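# Spell the slip's code with tiles in the board rail

## Task

Push letter tiles all the way into the board's empty rail so its letters read the code printed on the slip. The board is loose on the table. At the end it must stand entirely on the table without support and be as upright as it was at the start. Anything that stays in place only because the robot is holding it does not count.

## Robot and tools

Robot: two arms, left_arm and right_arm, each ending in a two-finger gripper. The fingers extend along the gripper's own +z axis and close along its y axis. The reported hand point sits between the finger pads, roughly 1 cm short of the fingertips. Call show_instructions to see the reference page, 'letter rail manual'.

World frame: the origin is on the table surface midway between the arms. +z is up, +x points out across the table, and left_arm sits on the +y side. The names left and right do not refer to sides of a camera image. Positions are in metres and orientations are quaternions in w,x,y,z order. The mounting plates and the frame behind the arms are fixed obstacles. Reported hand positions can be slightly wrong, more so at long reach.

execute_actions(actions): a list of actions that run one after another. Each action is a table of 1 to 15 rows, and each row lasts one control step of 1/30 s. If a table has fewer than 15 rows, its last row repeats until 15 steps are done. A row holds 14 numbers, each from -1 to 1, and both arms are always included: left dx, dy, dz, rx, ry, rz, opening, followed by the same seven for right. dx to rz are offsets, not poses. They are measured in that gripper's own axes from its measured pose at the start of the action. Every row counts from that start pose, not from the previous row. For the first action in a call, the start is the last pose reported in a result. A value of 1.0 means 0.6 m of travel or 180 degrees of turn. rx, ry, rz form one rotation vector. Opening is absolute: +1 is fully open (0.094 m) and -1 is closed. A row may have 12 extra numbers from 0 to 1 that scale joint stiffness: left_arm's 6 joints, then right_arm's 6, in Joint positions order. These scales stay in effect until you change them. Sending an empty list just returns the current state and images.

Per-step limit: each step's commanded pose is clipped to within 70 mm and 16 degrees of the measured pose. After an action, the arm goes no further than its last clipped pose, so a distant target takes several actions.

move(target, speed, blocking): target is one row in the same layout (14 numbers, or 26 with stiffness). Its offsets are in gripper axes, counted from the pose in the latest result that shows one. Both grippers travel in straight lines and finish together, taking 0.5 to 10 s; anything longer is cut off at 10 s. speed is each arm's top speed in m/s, from 0.002 to 0.5 (default 0.25), and turning is capped at twice that in rad/s. The paths do not avoid obstacles or the other arm. Grippers can lag, wander off the path, or overshoot the speed, especially with the arm nearly straight. Faster contact hits harder, and aiming deeper past a contact presses harder. The opening is sent when the move starts. With blocking=false, the result comes back after 0.5 s while the motion continues. Until a result shows the move has ended, other motion calls are refused, so use wait or stop. The result adds a 'move:' line with the ending (done, off_target, moving, held, fault), the limits that acted (paced = target clipped; held = some steps blocked, after which the arm may speed up sharply), and each gripper's remaining distance to its target.

wait(seconds): 0 to 10 s. The arms keep their last commands, and a running move carries on. stop(): brakes a running move; braking needs room, and the fingers keep moving. zoom_image(camera, region): gives a closer look at [x0, y0, x1, y1] pixels of that camera's latest image, at most 504x504. finished_scene(scene): pass the current scene number to end it. This is final, so first make sure the goal holds without the robot.

Cameras: cam_head_left, cam_head_right, cam_low, cam_left_wrist, cam_right_wrist, all 672x504. Calibration (K, distortion, T_world_to_cam) comes with the task and may be off by a few degrees or millimetres. Wrist camera poses follow from the joint readings.

Result lines: the state line 'left_arm: … | right_arm: …' gives pose per gripper. 'Hand target' is the pose each controller is currently driving toward. grip_measured is the finger opening on the command scale; the last Joint positions value is that opening in metres. Step readings list hand positions at some steps, and HELD marks a step where an arm was held back. 'pose unreachable' means a clearance check changed or blocked that arm's command. 'too close' warns of nearness to the arm or its mount. MOTOR HOT appears from 85 °C. At 100 °C an OVER-TEMPERATURE FAULT drops that arm until it cools. FAULT lines mark arm stops.

Joint ranges (rad), base to gripper: waist ±2.880, shoulder 0 to 3.142, elbow 0 to 3.019, wrist pitch -1.693 to 1.571, wrist yaw ±1.571, wrist roll ±2.094.

Practical points: arms tend to stop a centimetre or more low and can keep sinking under zero offsets. To hold an arm in place, send the offset back to its wanted pose in the first call of a reply and zeros afterwards, aiming higher if it still sags. To hold a tile, command an opening about 0.03 below grip_measured. Each gripper's reading may be off by about 1 mm, and finger force tops out near 50 to 62 N. The robot keeps its last command while you are composing a reply. Objects may get a brief tug or push now and then. Avoid knocking anything off the table, dropping tiles, slamming, pushing the free-standing board over or shifting it hard, and letting the arms collide. Release everything and confirm the board stands upright before finishing.

Each tool is called by a JSON object that holds its "api" and its "payload".

Reference images:

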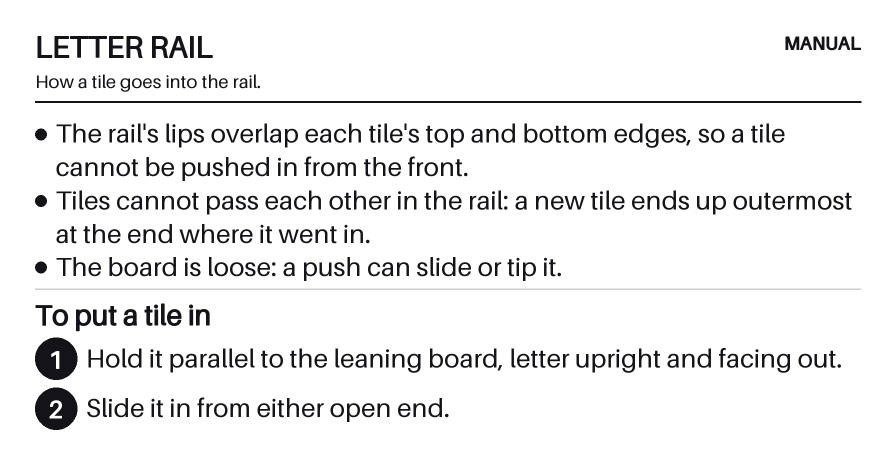

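## Session

{"api": "execute_actions", "payload": {"actions": []}}

Scene clock: 0.00 s.
left_arm: end_effector_position=(+0.5467, +0.4562, +0.3676) grip_measured=+1.000 end_effector_quat_wxyz=(-0.025, +0.772, +0.610, -0.175) | right_arm: end_effector_position=(+0.2926, +0.4106, +0.2400) grip_measured=+1.000 end_effector_quat_wxyz=(-0.092, +0.385, +0.763, +0.511)
Joint positions: left_arm=[-0.155  1.169  1.376 -1.499 -0.193  1.847  0.094] | right_arm=[1.116 2.355 1.509 0.474 0.253 1.565 0.094]
Joint velocities: left_arm=[-0.015 -0.015  0.002  0.012 -0.007 -0.081  0.   ] | right_arm=[-0.005 -0.005 -0.017  0.002 -0.081 -0.007  0.   ]
Motor temperatures (°C, as the motors report them): left_arm=[21 23 22 20 19 23] | right_arm=[22 22 24 22 19 20]
Hand target (left_arm): +0.553, +0.459, +0.370; -0.022, +0.772, +0.612, -0.170
Hand target (right_arm): +0.300, +0.415, +0.248; -0.090, +0.387, +0.757, +0.519
Joint stiffness scale: left_arm=[1. 1. 1. 1. 1. 1.] | right_arm=[1. 1. 1. 1. 1. 1.]

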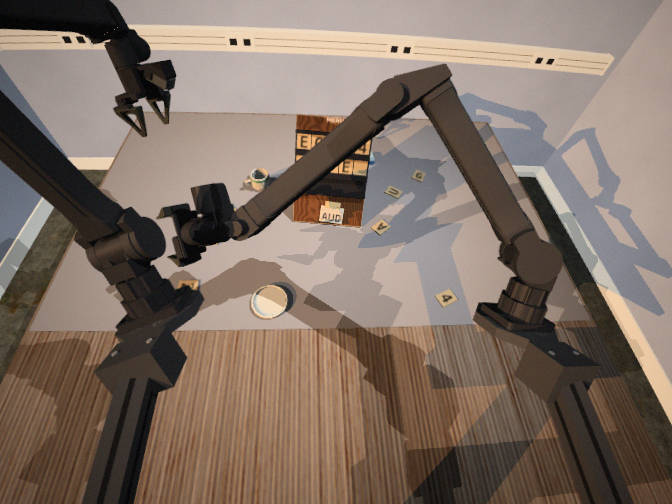

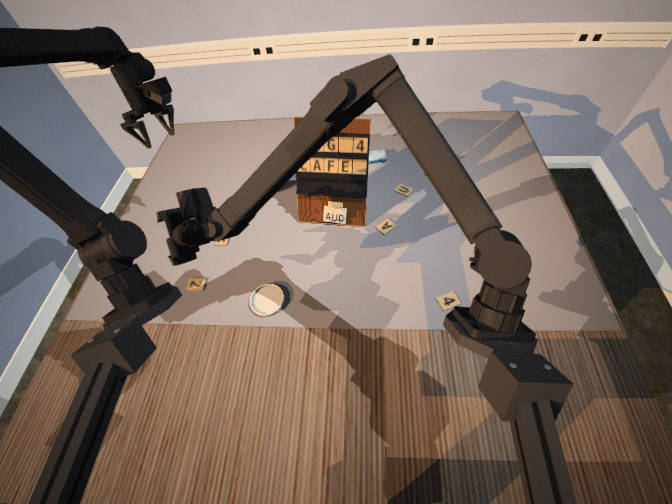

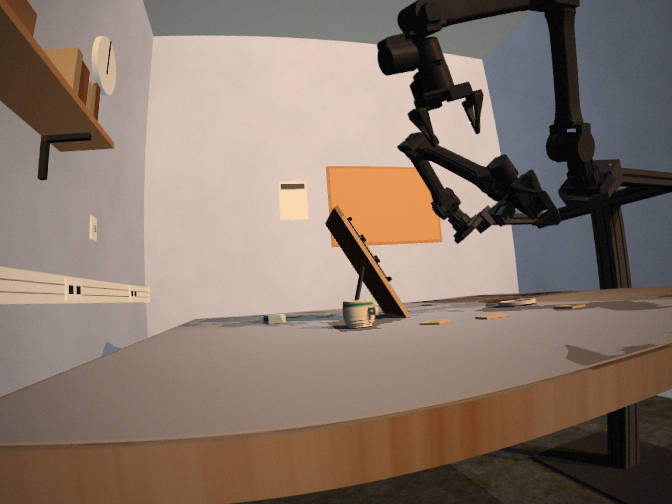

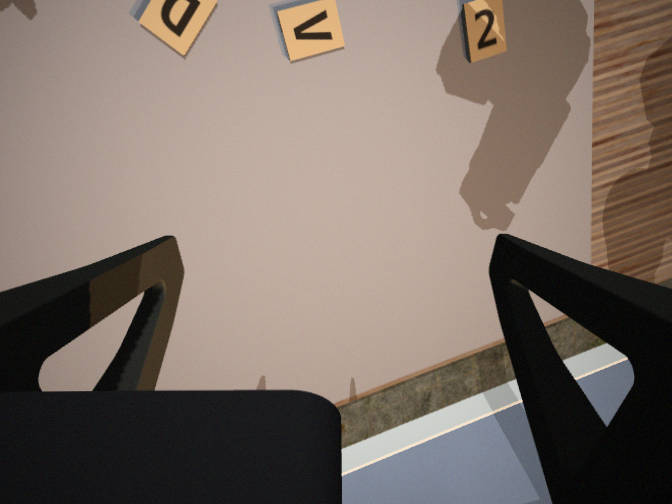

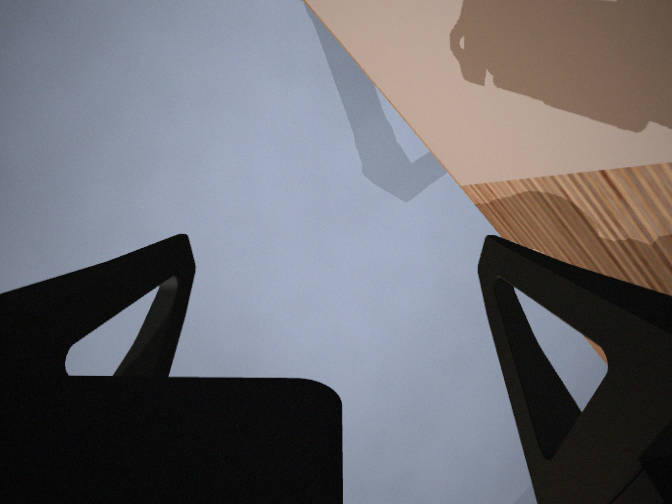

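{"api": "zoom_image", "payload": {"camera": "cam_head_right", "region": [260, 100, 480, 265]}}

{"api": "zoom_image", "payload": {"camera": "cam_low", "region": [250, 190, 610, 340]}}

Region (260, 100, 480, 265) of cam_head_right's 672x504 image, scaled by 2.291, with more detail than that image has; it fills the top 378 rows of this view, and the rest is white.

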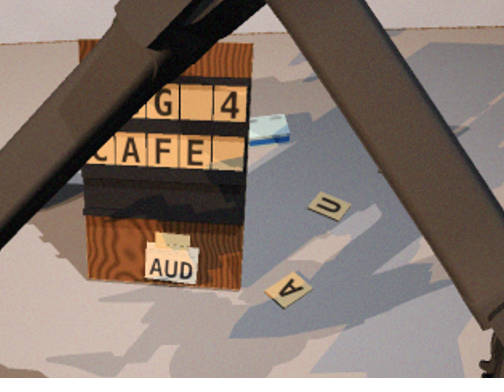

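Region (250, 190, 610, 340) of cam_low's 672x504 image, scaled by 1.400, with more detail than that image has; it fills the top 210 rows of this view, and the rest is white.

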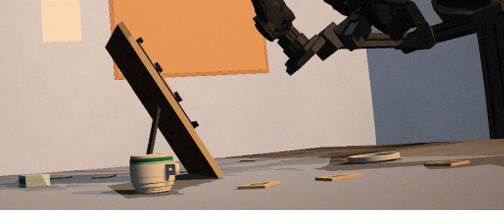

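{"api": "move", "payload": {"target": [0,0,0,0,0,0,1, -0.7145,-0.0097,-0.8785,0.2014,-0.2899,0.1817,1], "speed": 0.25}}

Scene clock: 71.73 s.
left_arm: end_effector_position=(+0.5467, +0.4562, +0.3676) grip_measured=+1.000 end_effector_quat_wxyz=(-0.025, +0.772, +0.610, -0.175) | right_arm: end_effector_position=(+0.4350, -0.2550, +0.2393) grip_measured=+1.000 end_effector_quat_wxyz=(-0.005, +0.706, +0.708, -0.016)
Joint positions: left_arm=[-0.155  1.169  1.376 -1.499 -0.193  1.847  0.094] | right_arm=[ 0.355  1.113  0.799 -0.752  0.457  1.931  0.094]
Joint velocities: left_arm=[-0.005 -0.005 -0.002  0.002 -0.007 -0.022  0.   ] | right_arm=[-0.005 -0.005 -0.007  0.007 -0.051 -0.022  0.   ]
Motor temperatures (°C, as the motors report them): left_arm=[21 27 29 20 19 23] | right_arm=[25 25 26 22 19 20]
Hand target (left_arm): +0.547, +0.456, +0.368; -0.025, +0.772, +0.610, -0.175
Hand target (right_arm): +0.452, -0.254, +0.250; +0.000, +0.706, +0.708, -0.000
Off the commanded pose (left_arm): 0.000 m, 0 deg.
Off the commanded pose (right_arm): 0.019 m, 2 deg.
Joint stiffness scale: left_arm=[1. 1. 1. 1. 1. 1.] | right_arm=[1. 1. 1. 1. 1. 1.]
move: off_target (right_arm)
camera_calibration (this result's frames):
cam_right_wrist: T_world_to_cam=[[-0.999314, 0.00142074, 0.0370114, 0.42918], [0.0227813, 0.81147, 0.58395, 0.0602441], [-0.029204, 0.584393, -0.810945, 0.481097], [0, 0, 0, 1]] pos_world=[0.441563, -0.330646, 0.339079]

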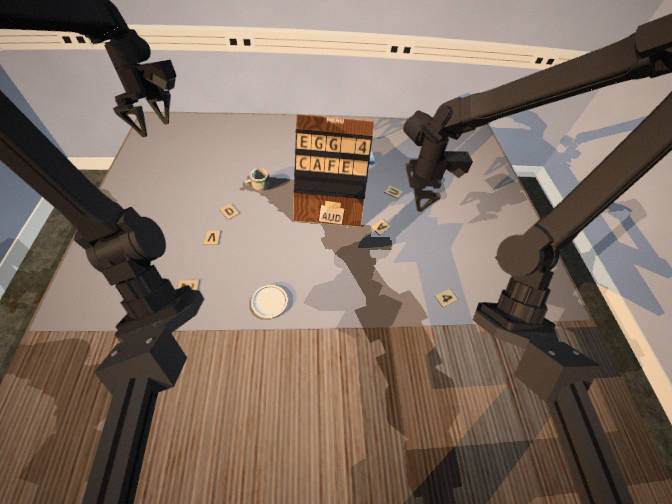

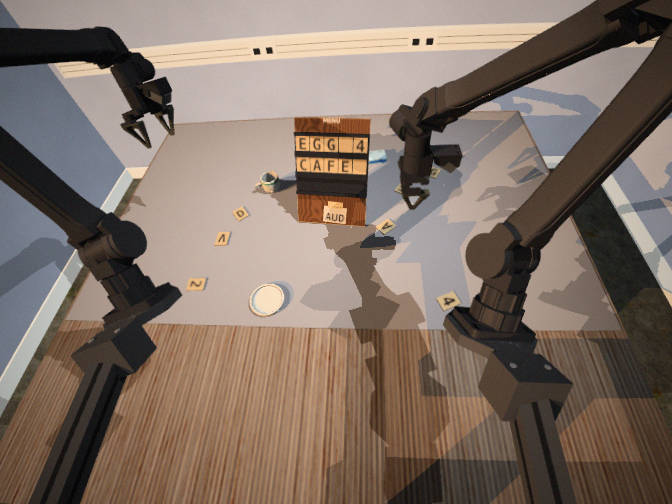

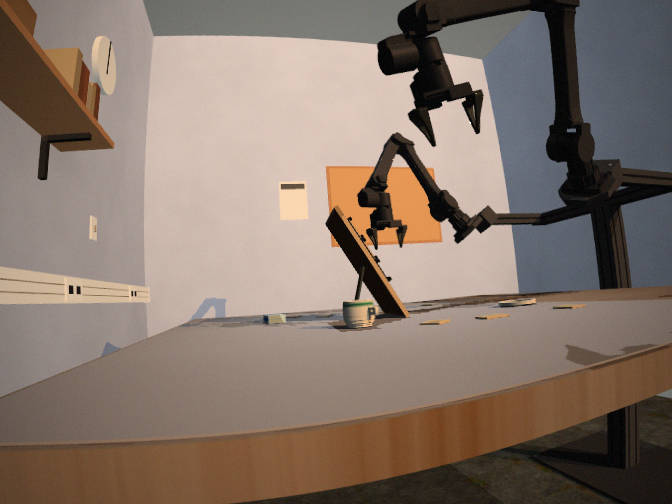

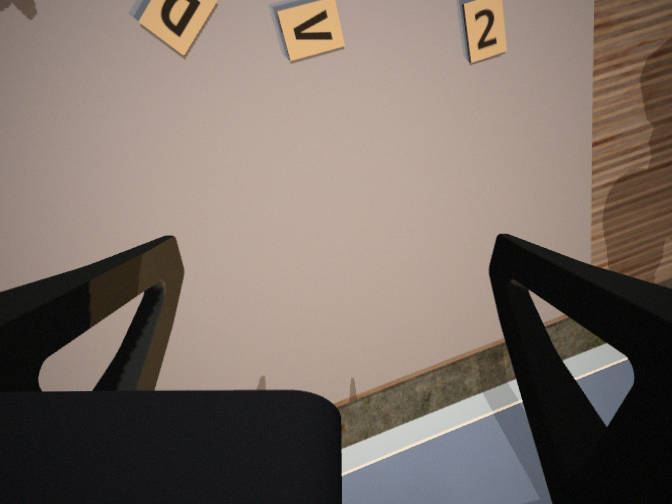

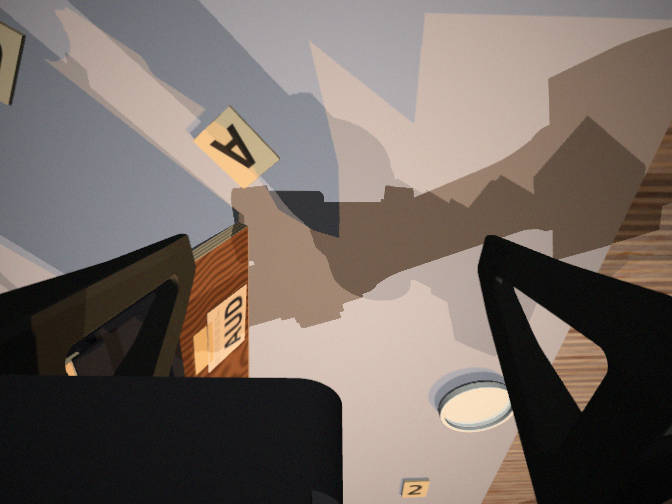

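{"api": "zoom_image", "payload": {"camera": "cam_right_wrist", "region": [150, 80, 330, 260]}}

{"api": "zoom_image", "payload": {"camera": "cam_head_left", "region": [270, 100, 410, 240]}}

Region (150, 80, 330, 260) of cam_right_wrist's 672x504 image, scaled by 2.800, with more detail than that image has.

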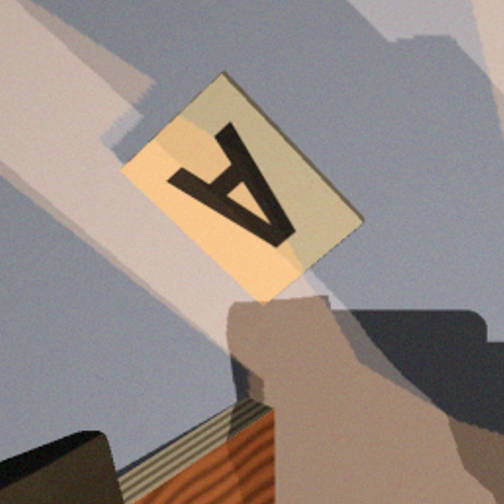

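Region (270, 100, 410, 240) of cam_head_left's 672x504 image, scaled by 3.600, with more detail than that image has.

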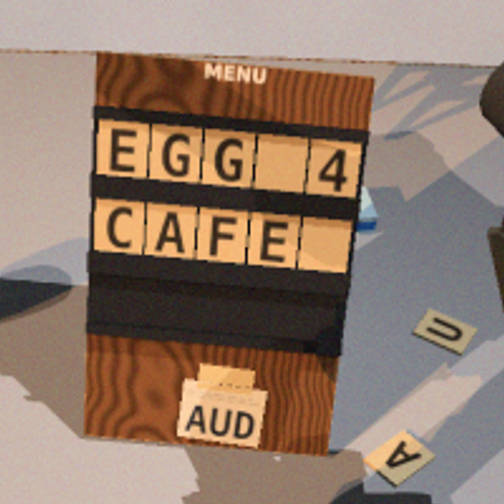

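{"api": "move", "payload": {"target": [0,0,0,0,0,0,1, 0.08,0.12,0.17,0,0,-0.1,1], "speed": 0.2}}

Scene clock: 105.23 s.
left_arm: end_effector_position=(+0.5467, +0.4562, +0.3676) grip_measured=+1.000 end_effector_quat_wxyz=(-0.025, +0.772, +0.610, -0.175) | right_arm: end_effector_position=(+0.4894, -0.2074, +0.1333) grip_measured=+1.000 end_effector_quat_wxyz=(-0.015, +0.586, +0.810, -0.022)
Joint positions: left_arm=[-0.155  1.169  1.376 -1.499 -0.193  1.847  0.094] | right_arm=[ 0.301  1.496  0.988 -0.558  0.428  1.572  0.094]
Joint velocities: left_arm=[ 0.005 -0.024 -0.012 -0.012 -0.022  0.007  0.   ] | right_arm=[-0.015 -0.005 -0.007  0.007  0.007 -0.066  0.   ]
Motor temperatures (°C, as the motors report them): left_arm=[21 28 29 20 19 23] | right_arm=[24 25 28 22 19 20]
Hand target (left_arm): +0.547, +0.456, +0.368; -0.025, +0.772, +0.610, -0.175
Hand target (right_arm): +0.504, -0.208, +0.134; -0.008, +0.587, +0.810, -0.015
Off the commanded pose (left_arm): 0.000 m, 0 deg.
Off the commanded pose (right_arm): 0.014 m, 1 deg.
Joint stiffness scale: left_arm=[1. 1. 1. 1. 1. 1.] | right_arm=[1. 1. 1. 1. 1. 1.]
move: off_target (right_arm)
camera_calibration (this result's frames):
cam_right_wrist: T_world_to_cam=[[-0.949158, -0.308902, 0.0606517, 0.395381], [-0.214645, 0.775989, 0.593101, 0.189877], [-0.230275, 0.549928, -0.80284, 0.459098], [0, 0, 0, 1]] pos_world=[0.521754, -0.27768, 0.231985]

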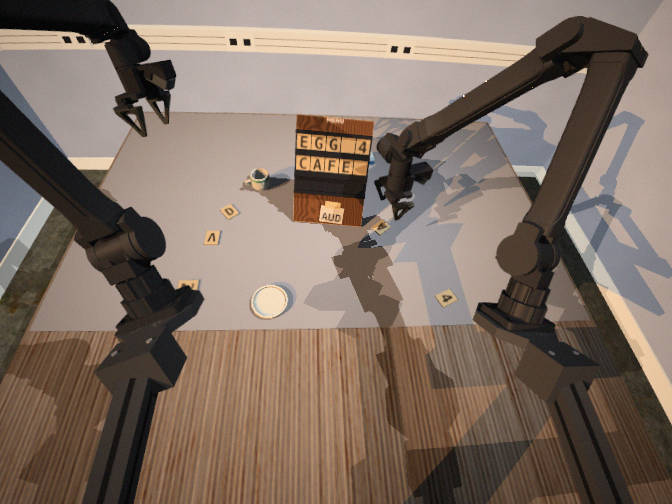

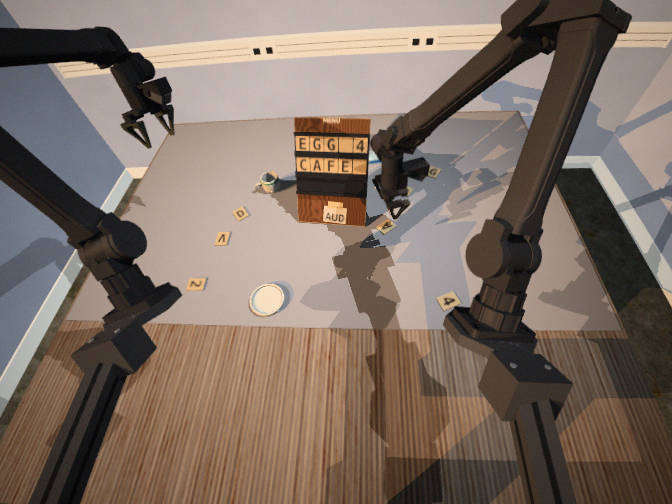

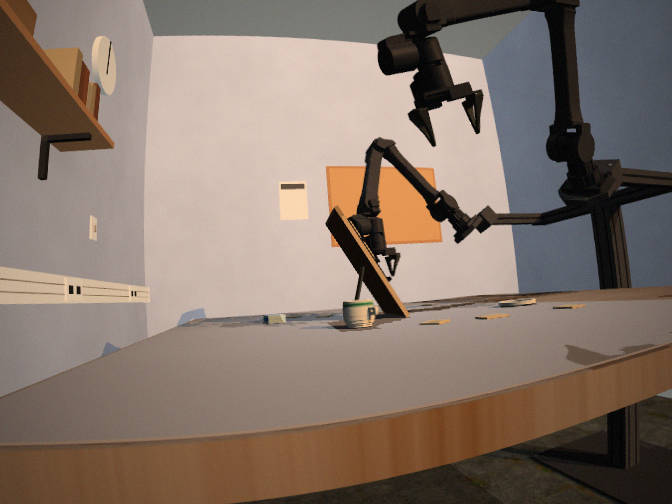

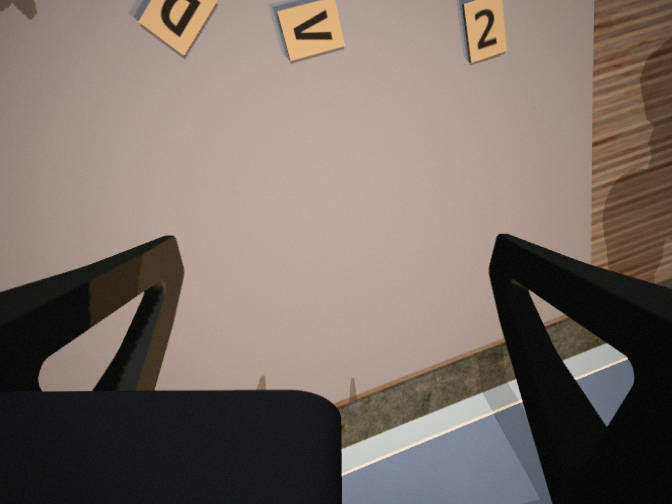

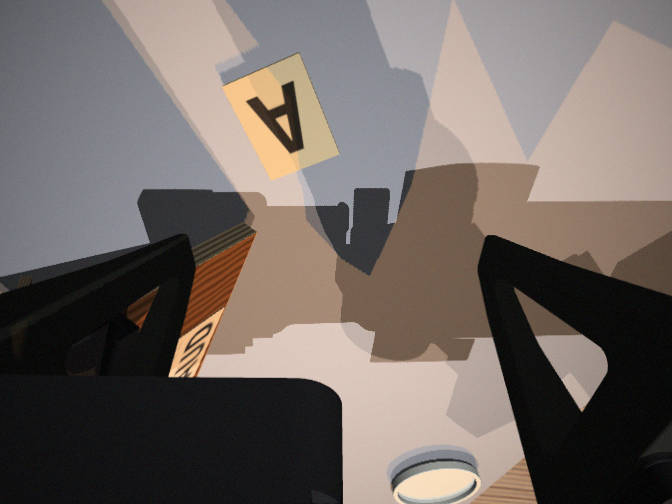

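{"api": "move", "payload": {"target": [0,0,0,0,0,0,1, -0.0087,0.0692,0.1432,-0.0168,-0.0025,-0.112,0.45], "speed": 0.15}}

Scene clock: 132.90 s.
left_arm: end_effector_position=(+0.5467, +0.4562, +0.3676) grip_measured=+1.000 end_effector_quat_wxyz=(-0.025, +0.772, +0.610, -0.175) | right_arm: end_effector_position=(+0.5145, -0.2004, +0.0486) grip_measured=+0.452 end_effector_quat_wxyz=(-0.007, +0.436, +0.900, -0.005)
Joint positions: left_arm=[-0.155  1.169  1.376 -1.499 -0.193  1.847  0.094] | right_arm=[ 0.227  1.708  1.077 -0.368  0.383  1.138  0.068]
Joint velocities: left_arm=[-0.015 -0.024 -0.017 -0.007 -0.081 -0.037  0.   ] | right_arm=[-0.015  0.005 -0.007 -0.012  0.037 -0.051 -0.001]
Motor temperatures (°C, as the motors report them): left_arm=[21 29 29 20 19 23] | right_arm=[23 25 27 22 19 20]
Hand target (left_arm): +0.547, +0.456, +0.368; -0.025, +0.772, +0.610, -0.175
Hand target (right_arm): +0.526, -0.201, +0.045; +0.000, +0.435, +0.900, -0.001
Off the commanded pose (left_arm): 0.000 m, 0 deg.
Off the commanded pose (right_arm): 0.012 m, 1 deg.
Joint stiffness scale: left_arm=[1. 1. 1. 1. 1. 1.] | right_arm=[1. 1. 1. 1. 1. 1.]
move: off_target (right_arm)
camera_calibration (this result's frames):
cam_right_wrist: T_world_to_cam=[[-0.786987, -0.616591, 0.021618, 0.283323], [-0.48201, 0.636331, 0.602287, 0.349108], [-0.385121, 0.463572, -0.797987, 0.455156], [0, 0, 0, 1]] pos_world=[0.566535, -0.258451, 0.14682]

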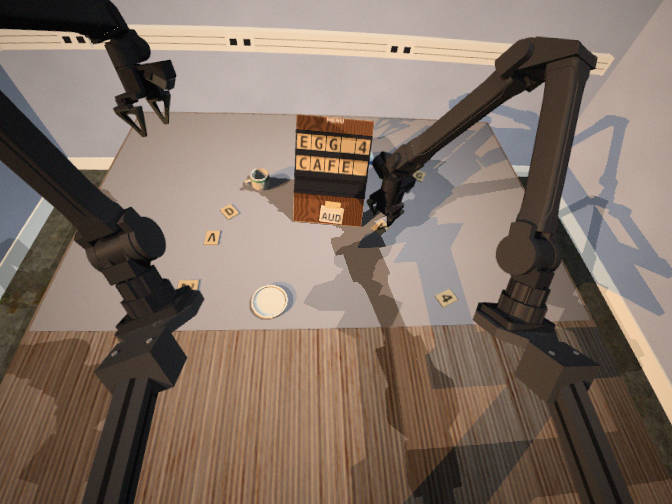

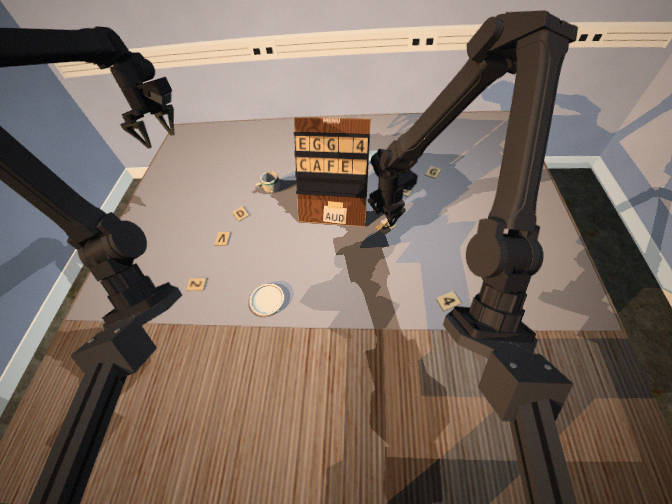

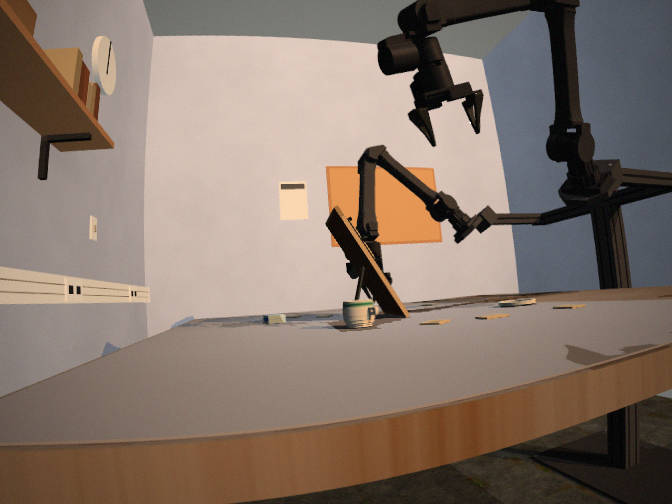

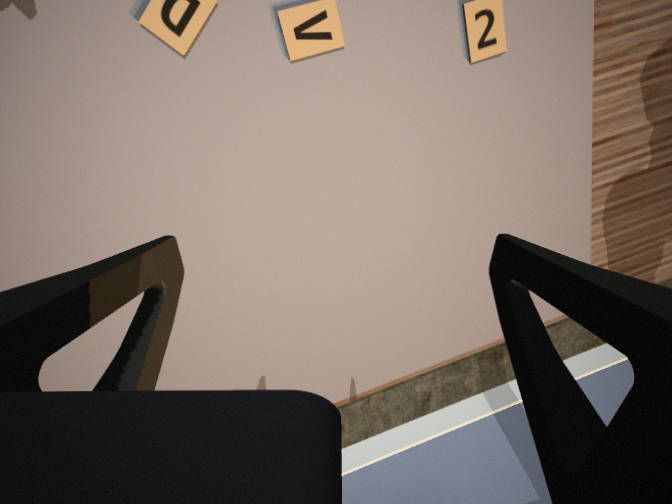

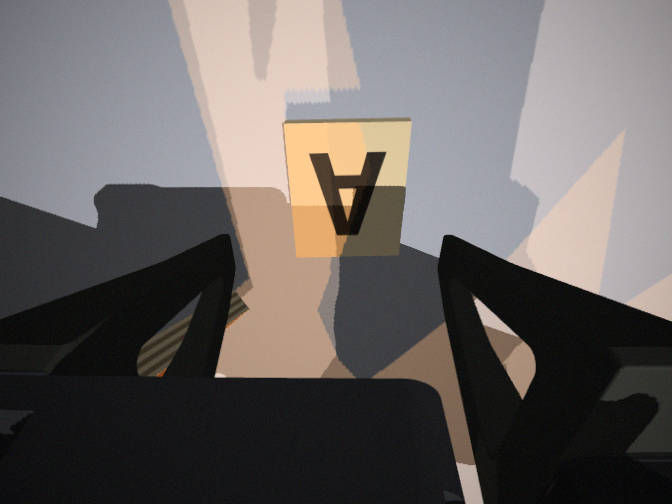

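{"api": "move", "payload": {"target": [0,0,0,0,0,0,1, -0.0128,0.008,0.062,-0.0048,-0.0026,0,0.45], "speed": 0.05}}

Scene clock: 141.83 s.
left_arm: end_effector_position=(+0.5467, +0.4562, +0.3676) grip_measured=+1.000 end_effector_quat_wxyz=(-0.025, +0.772, +0.610, -0.175) | right_arm: end_effector_position=(+0.5138, -0.2022, +0.0170) grip_measured=+0.452 end_effector_quat_wxyz=(-0.005, +0.437, +0.899, -0.002)
Joint positions: left_arm=[-0.155  1.169  1.376 -1.499 -0.193  1.847  0.094] | right_arm=[ 0.2    1.78   1.095 -0.298  0.367  1.113  0.068]
Joint velocities: left_arm=[-0.024 -0.005 -0.012 -0.002 -0.007  0.022  0.   ] | right_arm=[-0.015 -0.015 -0.007 -0.007 -0.066 -0.022  0.   ]
Motor temperatures (°C, as the motors report them): left_arm=[21 29 29 20 19 23] | right_arm=[23 25 27 22 19 20]
Hand target (left_arm): +0.547, +0.456, +0.368; -0.025, +0.772, +0.610, -0.175
Hand target (right_arm): +0.522, -0.204, +0.011; +0.000, +0.436, +0.900, +0.000
Off the commanded pose (left_arm): 0.000 m, 0 deg.
Off the commanded pose (right_arm): 0.010 m, 1 deg.
Joint stiffness scale: left_arm=[1. 1. 1. 1. 1. 1.] | right_arm=[1. 1. 1. 1. 1. 1.]
move: done
camera_calibration (this result's frames):
cam_right_wrist: T_world_to_cam=[[-0.788357, -0.615032, 0.0151527, 0.28346], [-0.484119, 0.635373, 0.601606, 0.369848], [-0.379634, 0.466944, -0.79865, 0.428375], [0, 0, 0, 1]] pos_world=[0.565143, -0.260682, 0.115324]

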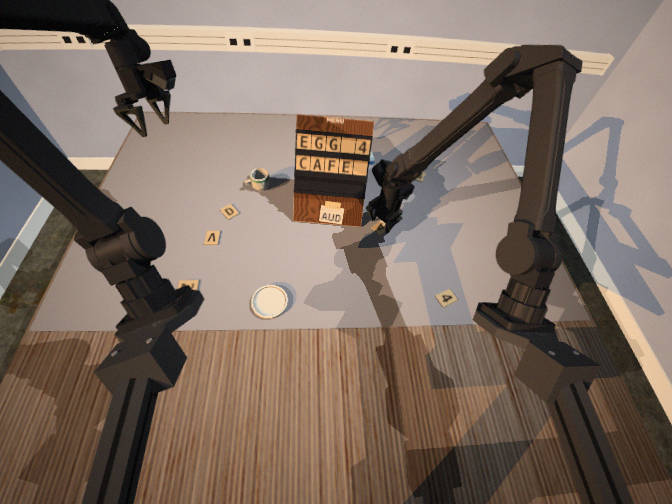

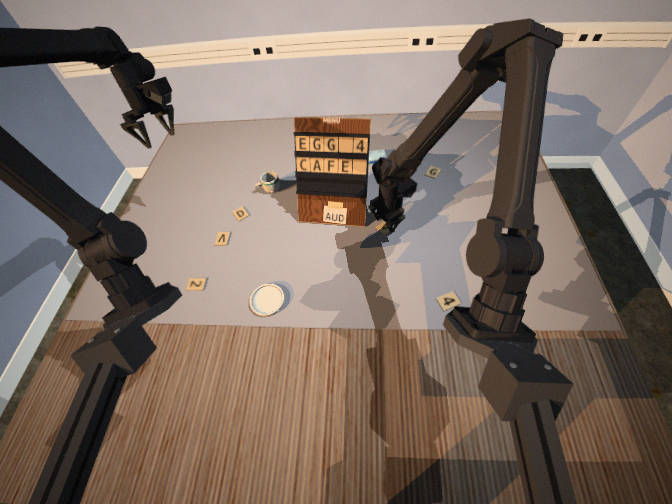

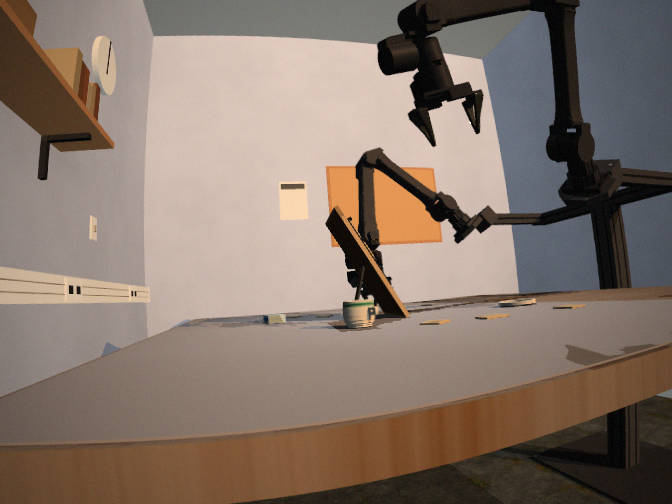

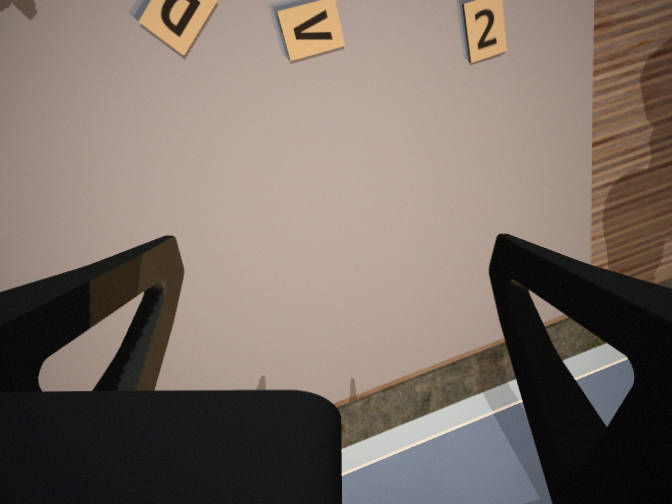

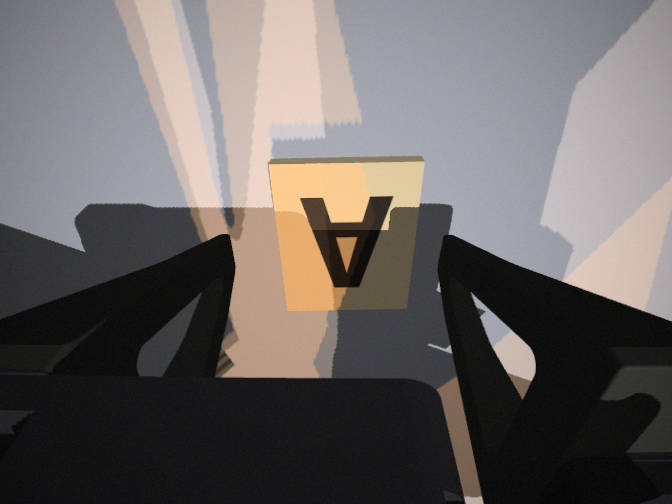

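{"api": "move", "payload": {"target": [0,0,0,0,0,0,1, -0.011,0.008,0.02,-0.003,-0.002,0,0.45], "speed": 0.03}}

Scene clock: 145.60 s.
left_arm: end_effector_position=(+0.5467, +0.4562, +0.3676) grip_measured=+1.000 end_effector_quat_wxyz=(-0.025, +0.772, +0.610, -0.175) | right_arm: end_effector_position=(+0.5129, -0.2025, +0.0120) grip_measured=+0.451 end_effector_quat_wxyz=(-0.005, +0.437, +0.899, -0.001)
Joint positions: left_arm=[-0.155  1.169  1.376 -1.499 -0.193  1.847  0.094] | right_arm=[ 0.195  1.79   1.096 -0.286  0.362  1.109  0.068]
Joint velocities: left_arm=[ 0.005  0.005 -0.002 -0.002 -0.066  0.051  0.   ] | right_arm=[-0.005  0.015 -0.002 -0.002 -0.007 -0.095  0.   ]
Motor temperatures (°C, as the motors report them): left_arm=[22 29 29 20 19 23] | right_arm=[23 25 26 22 19 20]
Hand target (left_arm): +0.547, +0.456, +0.368; -0.025, +0.772, +0.610, -0.175
Hand target (right_arm): +0.521, -0.205, +0.005; -0.000, +0.437, +0.899, +0.001
Off the commanded pose (left_arm): 0.000 m, 0 deg.
Off the commanded pose (right_arm): 0.011 m, 1 deg.
Joint stiffness scale: left_arm=[1. 1. 1. 1. 1. 1.] | right_arm=[1. 1. 1. 1. 1. 1.]
move: off_target (right_arm)
camera_calibration (this result's frames):
cam_right_wrist: T_world_to_cam=[[-0.788663, -0.614693, 0.0127484, 0.282923], [-0.484402, 0.633999, 0.602827, 0.372494], [-0.378636, 0.469252, -0.79777, 0.424117], [0, 0, 0, 1]] pos_world=[0.564153, -0.261268, 0.110192]

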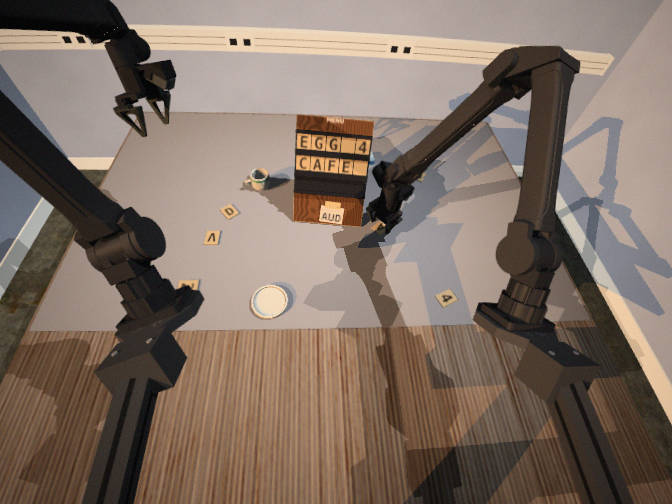

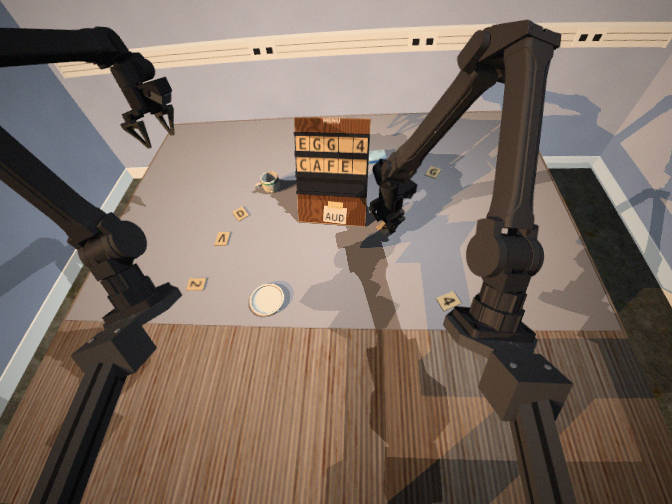

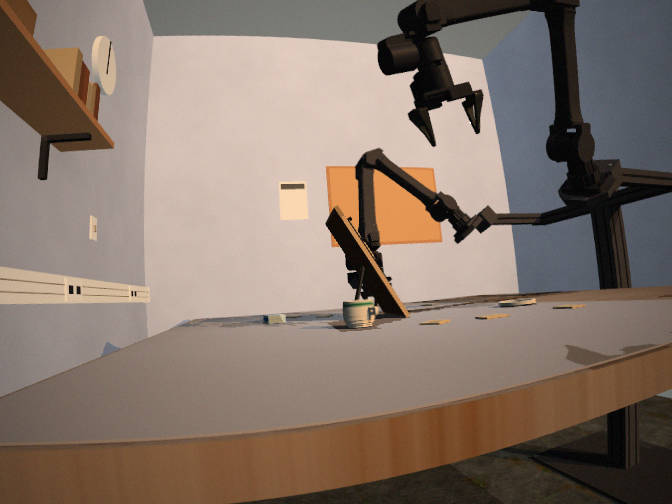

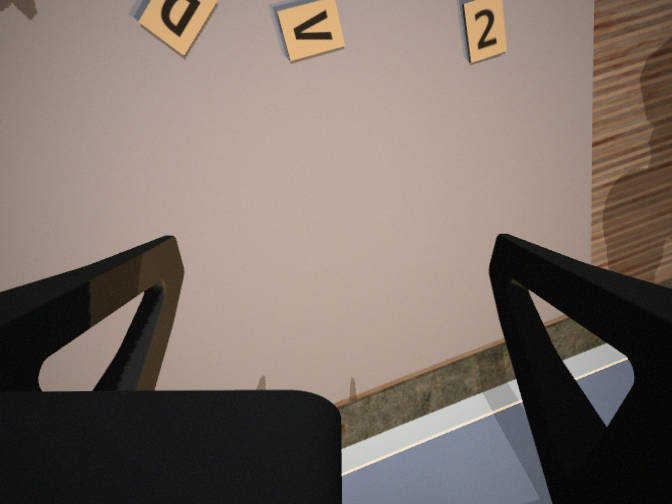

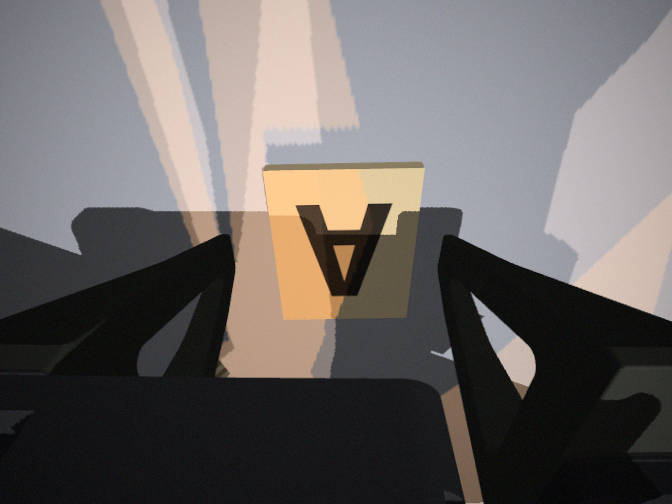

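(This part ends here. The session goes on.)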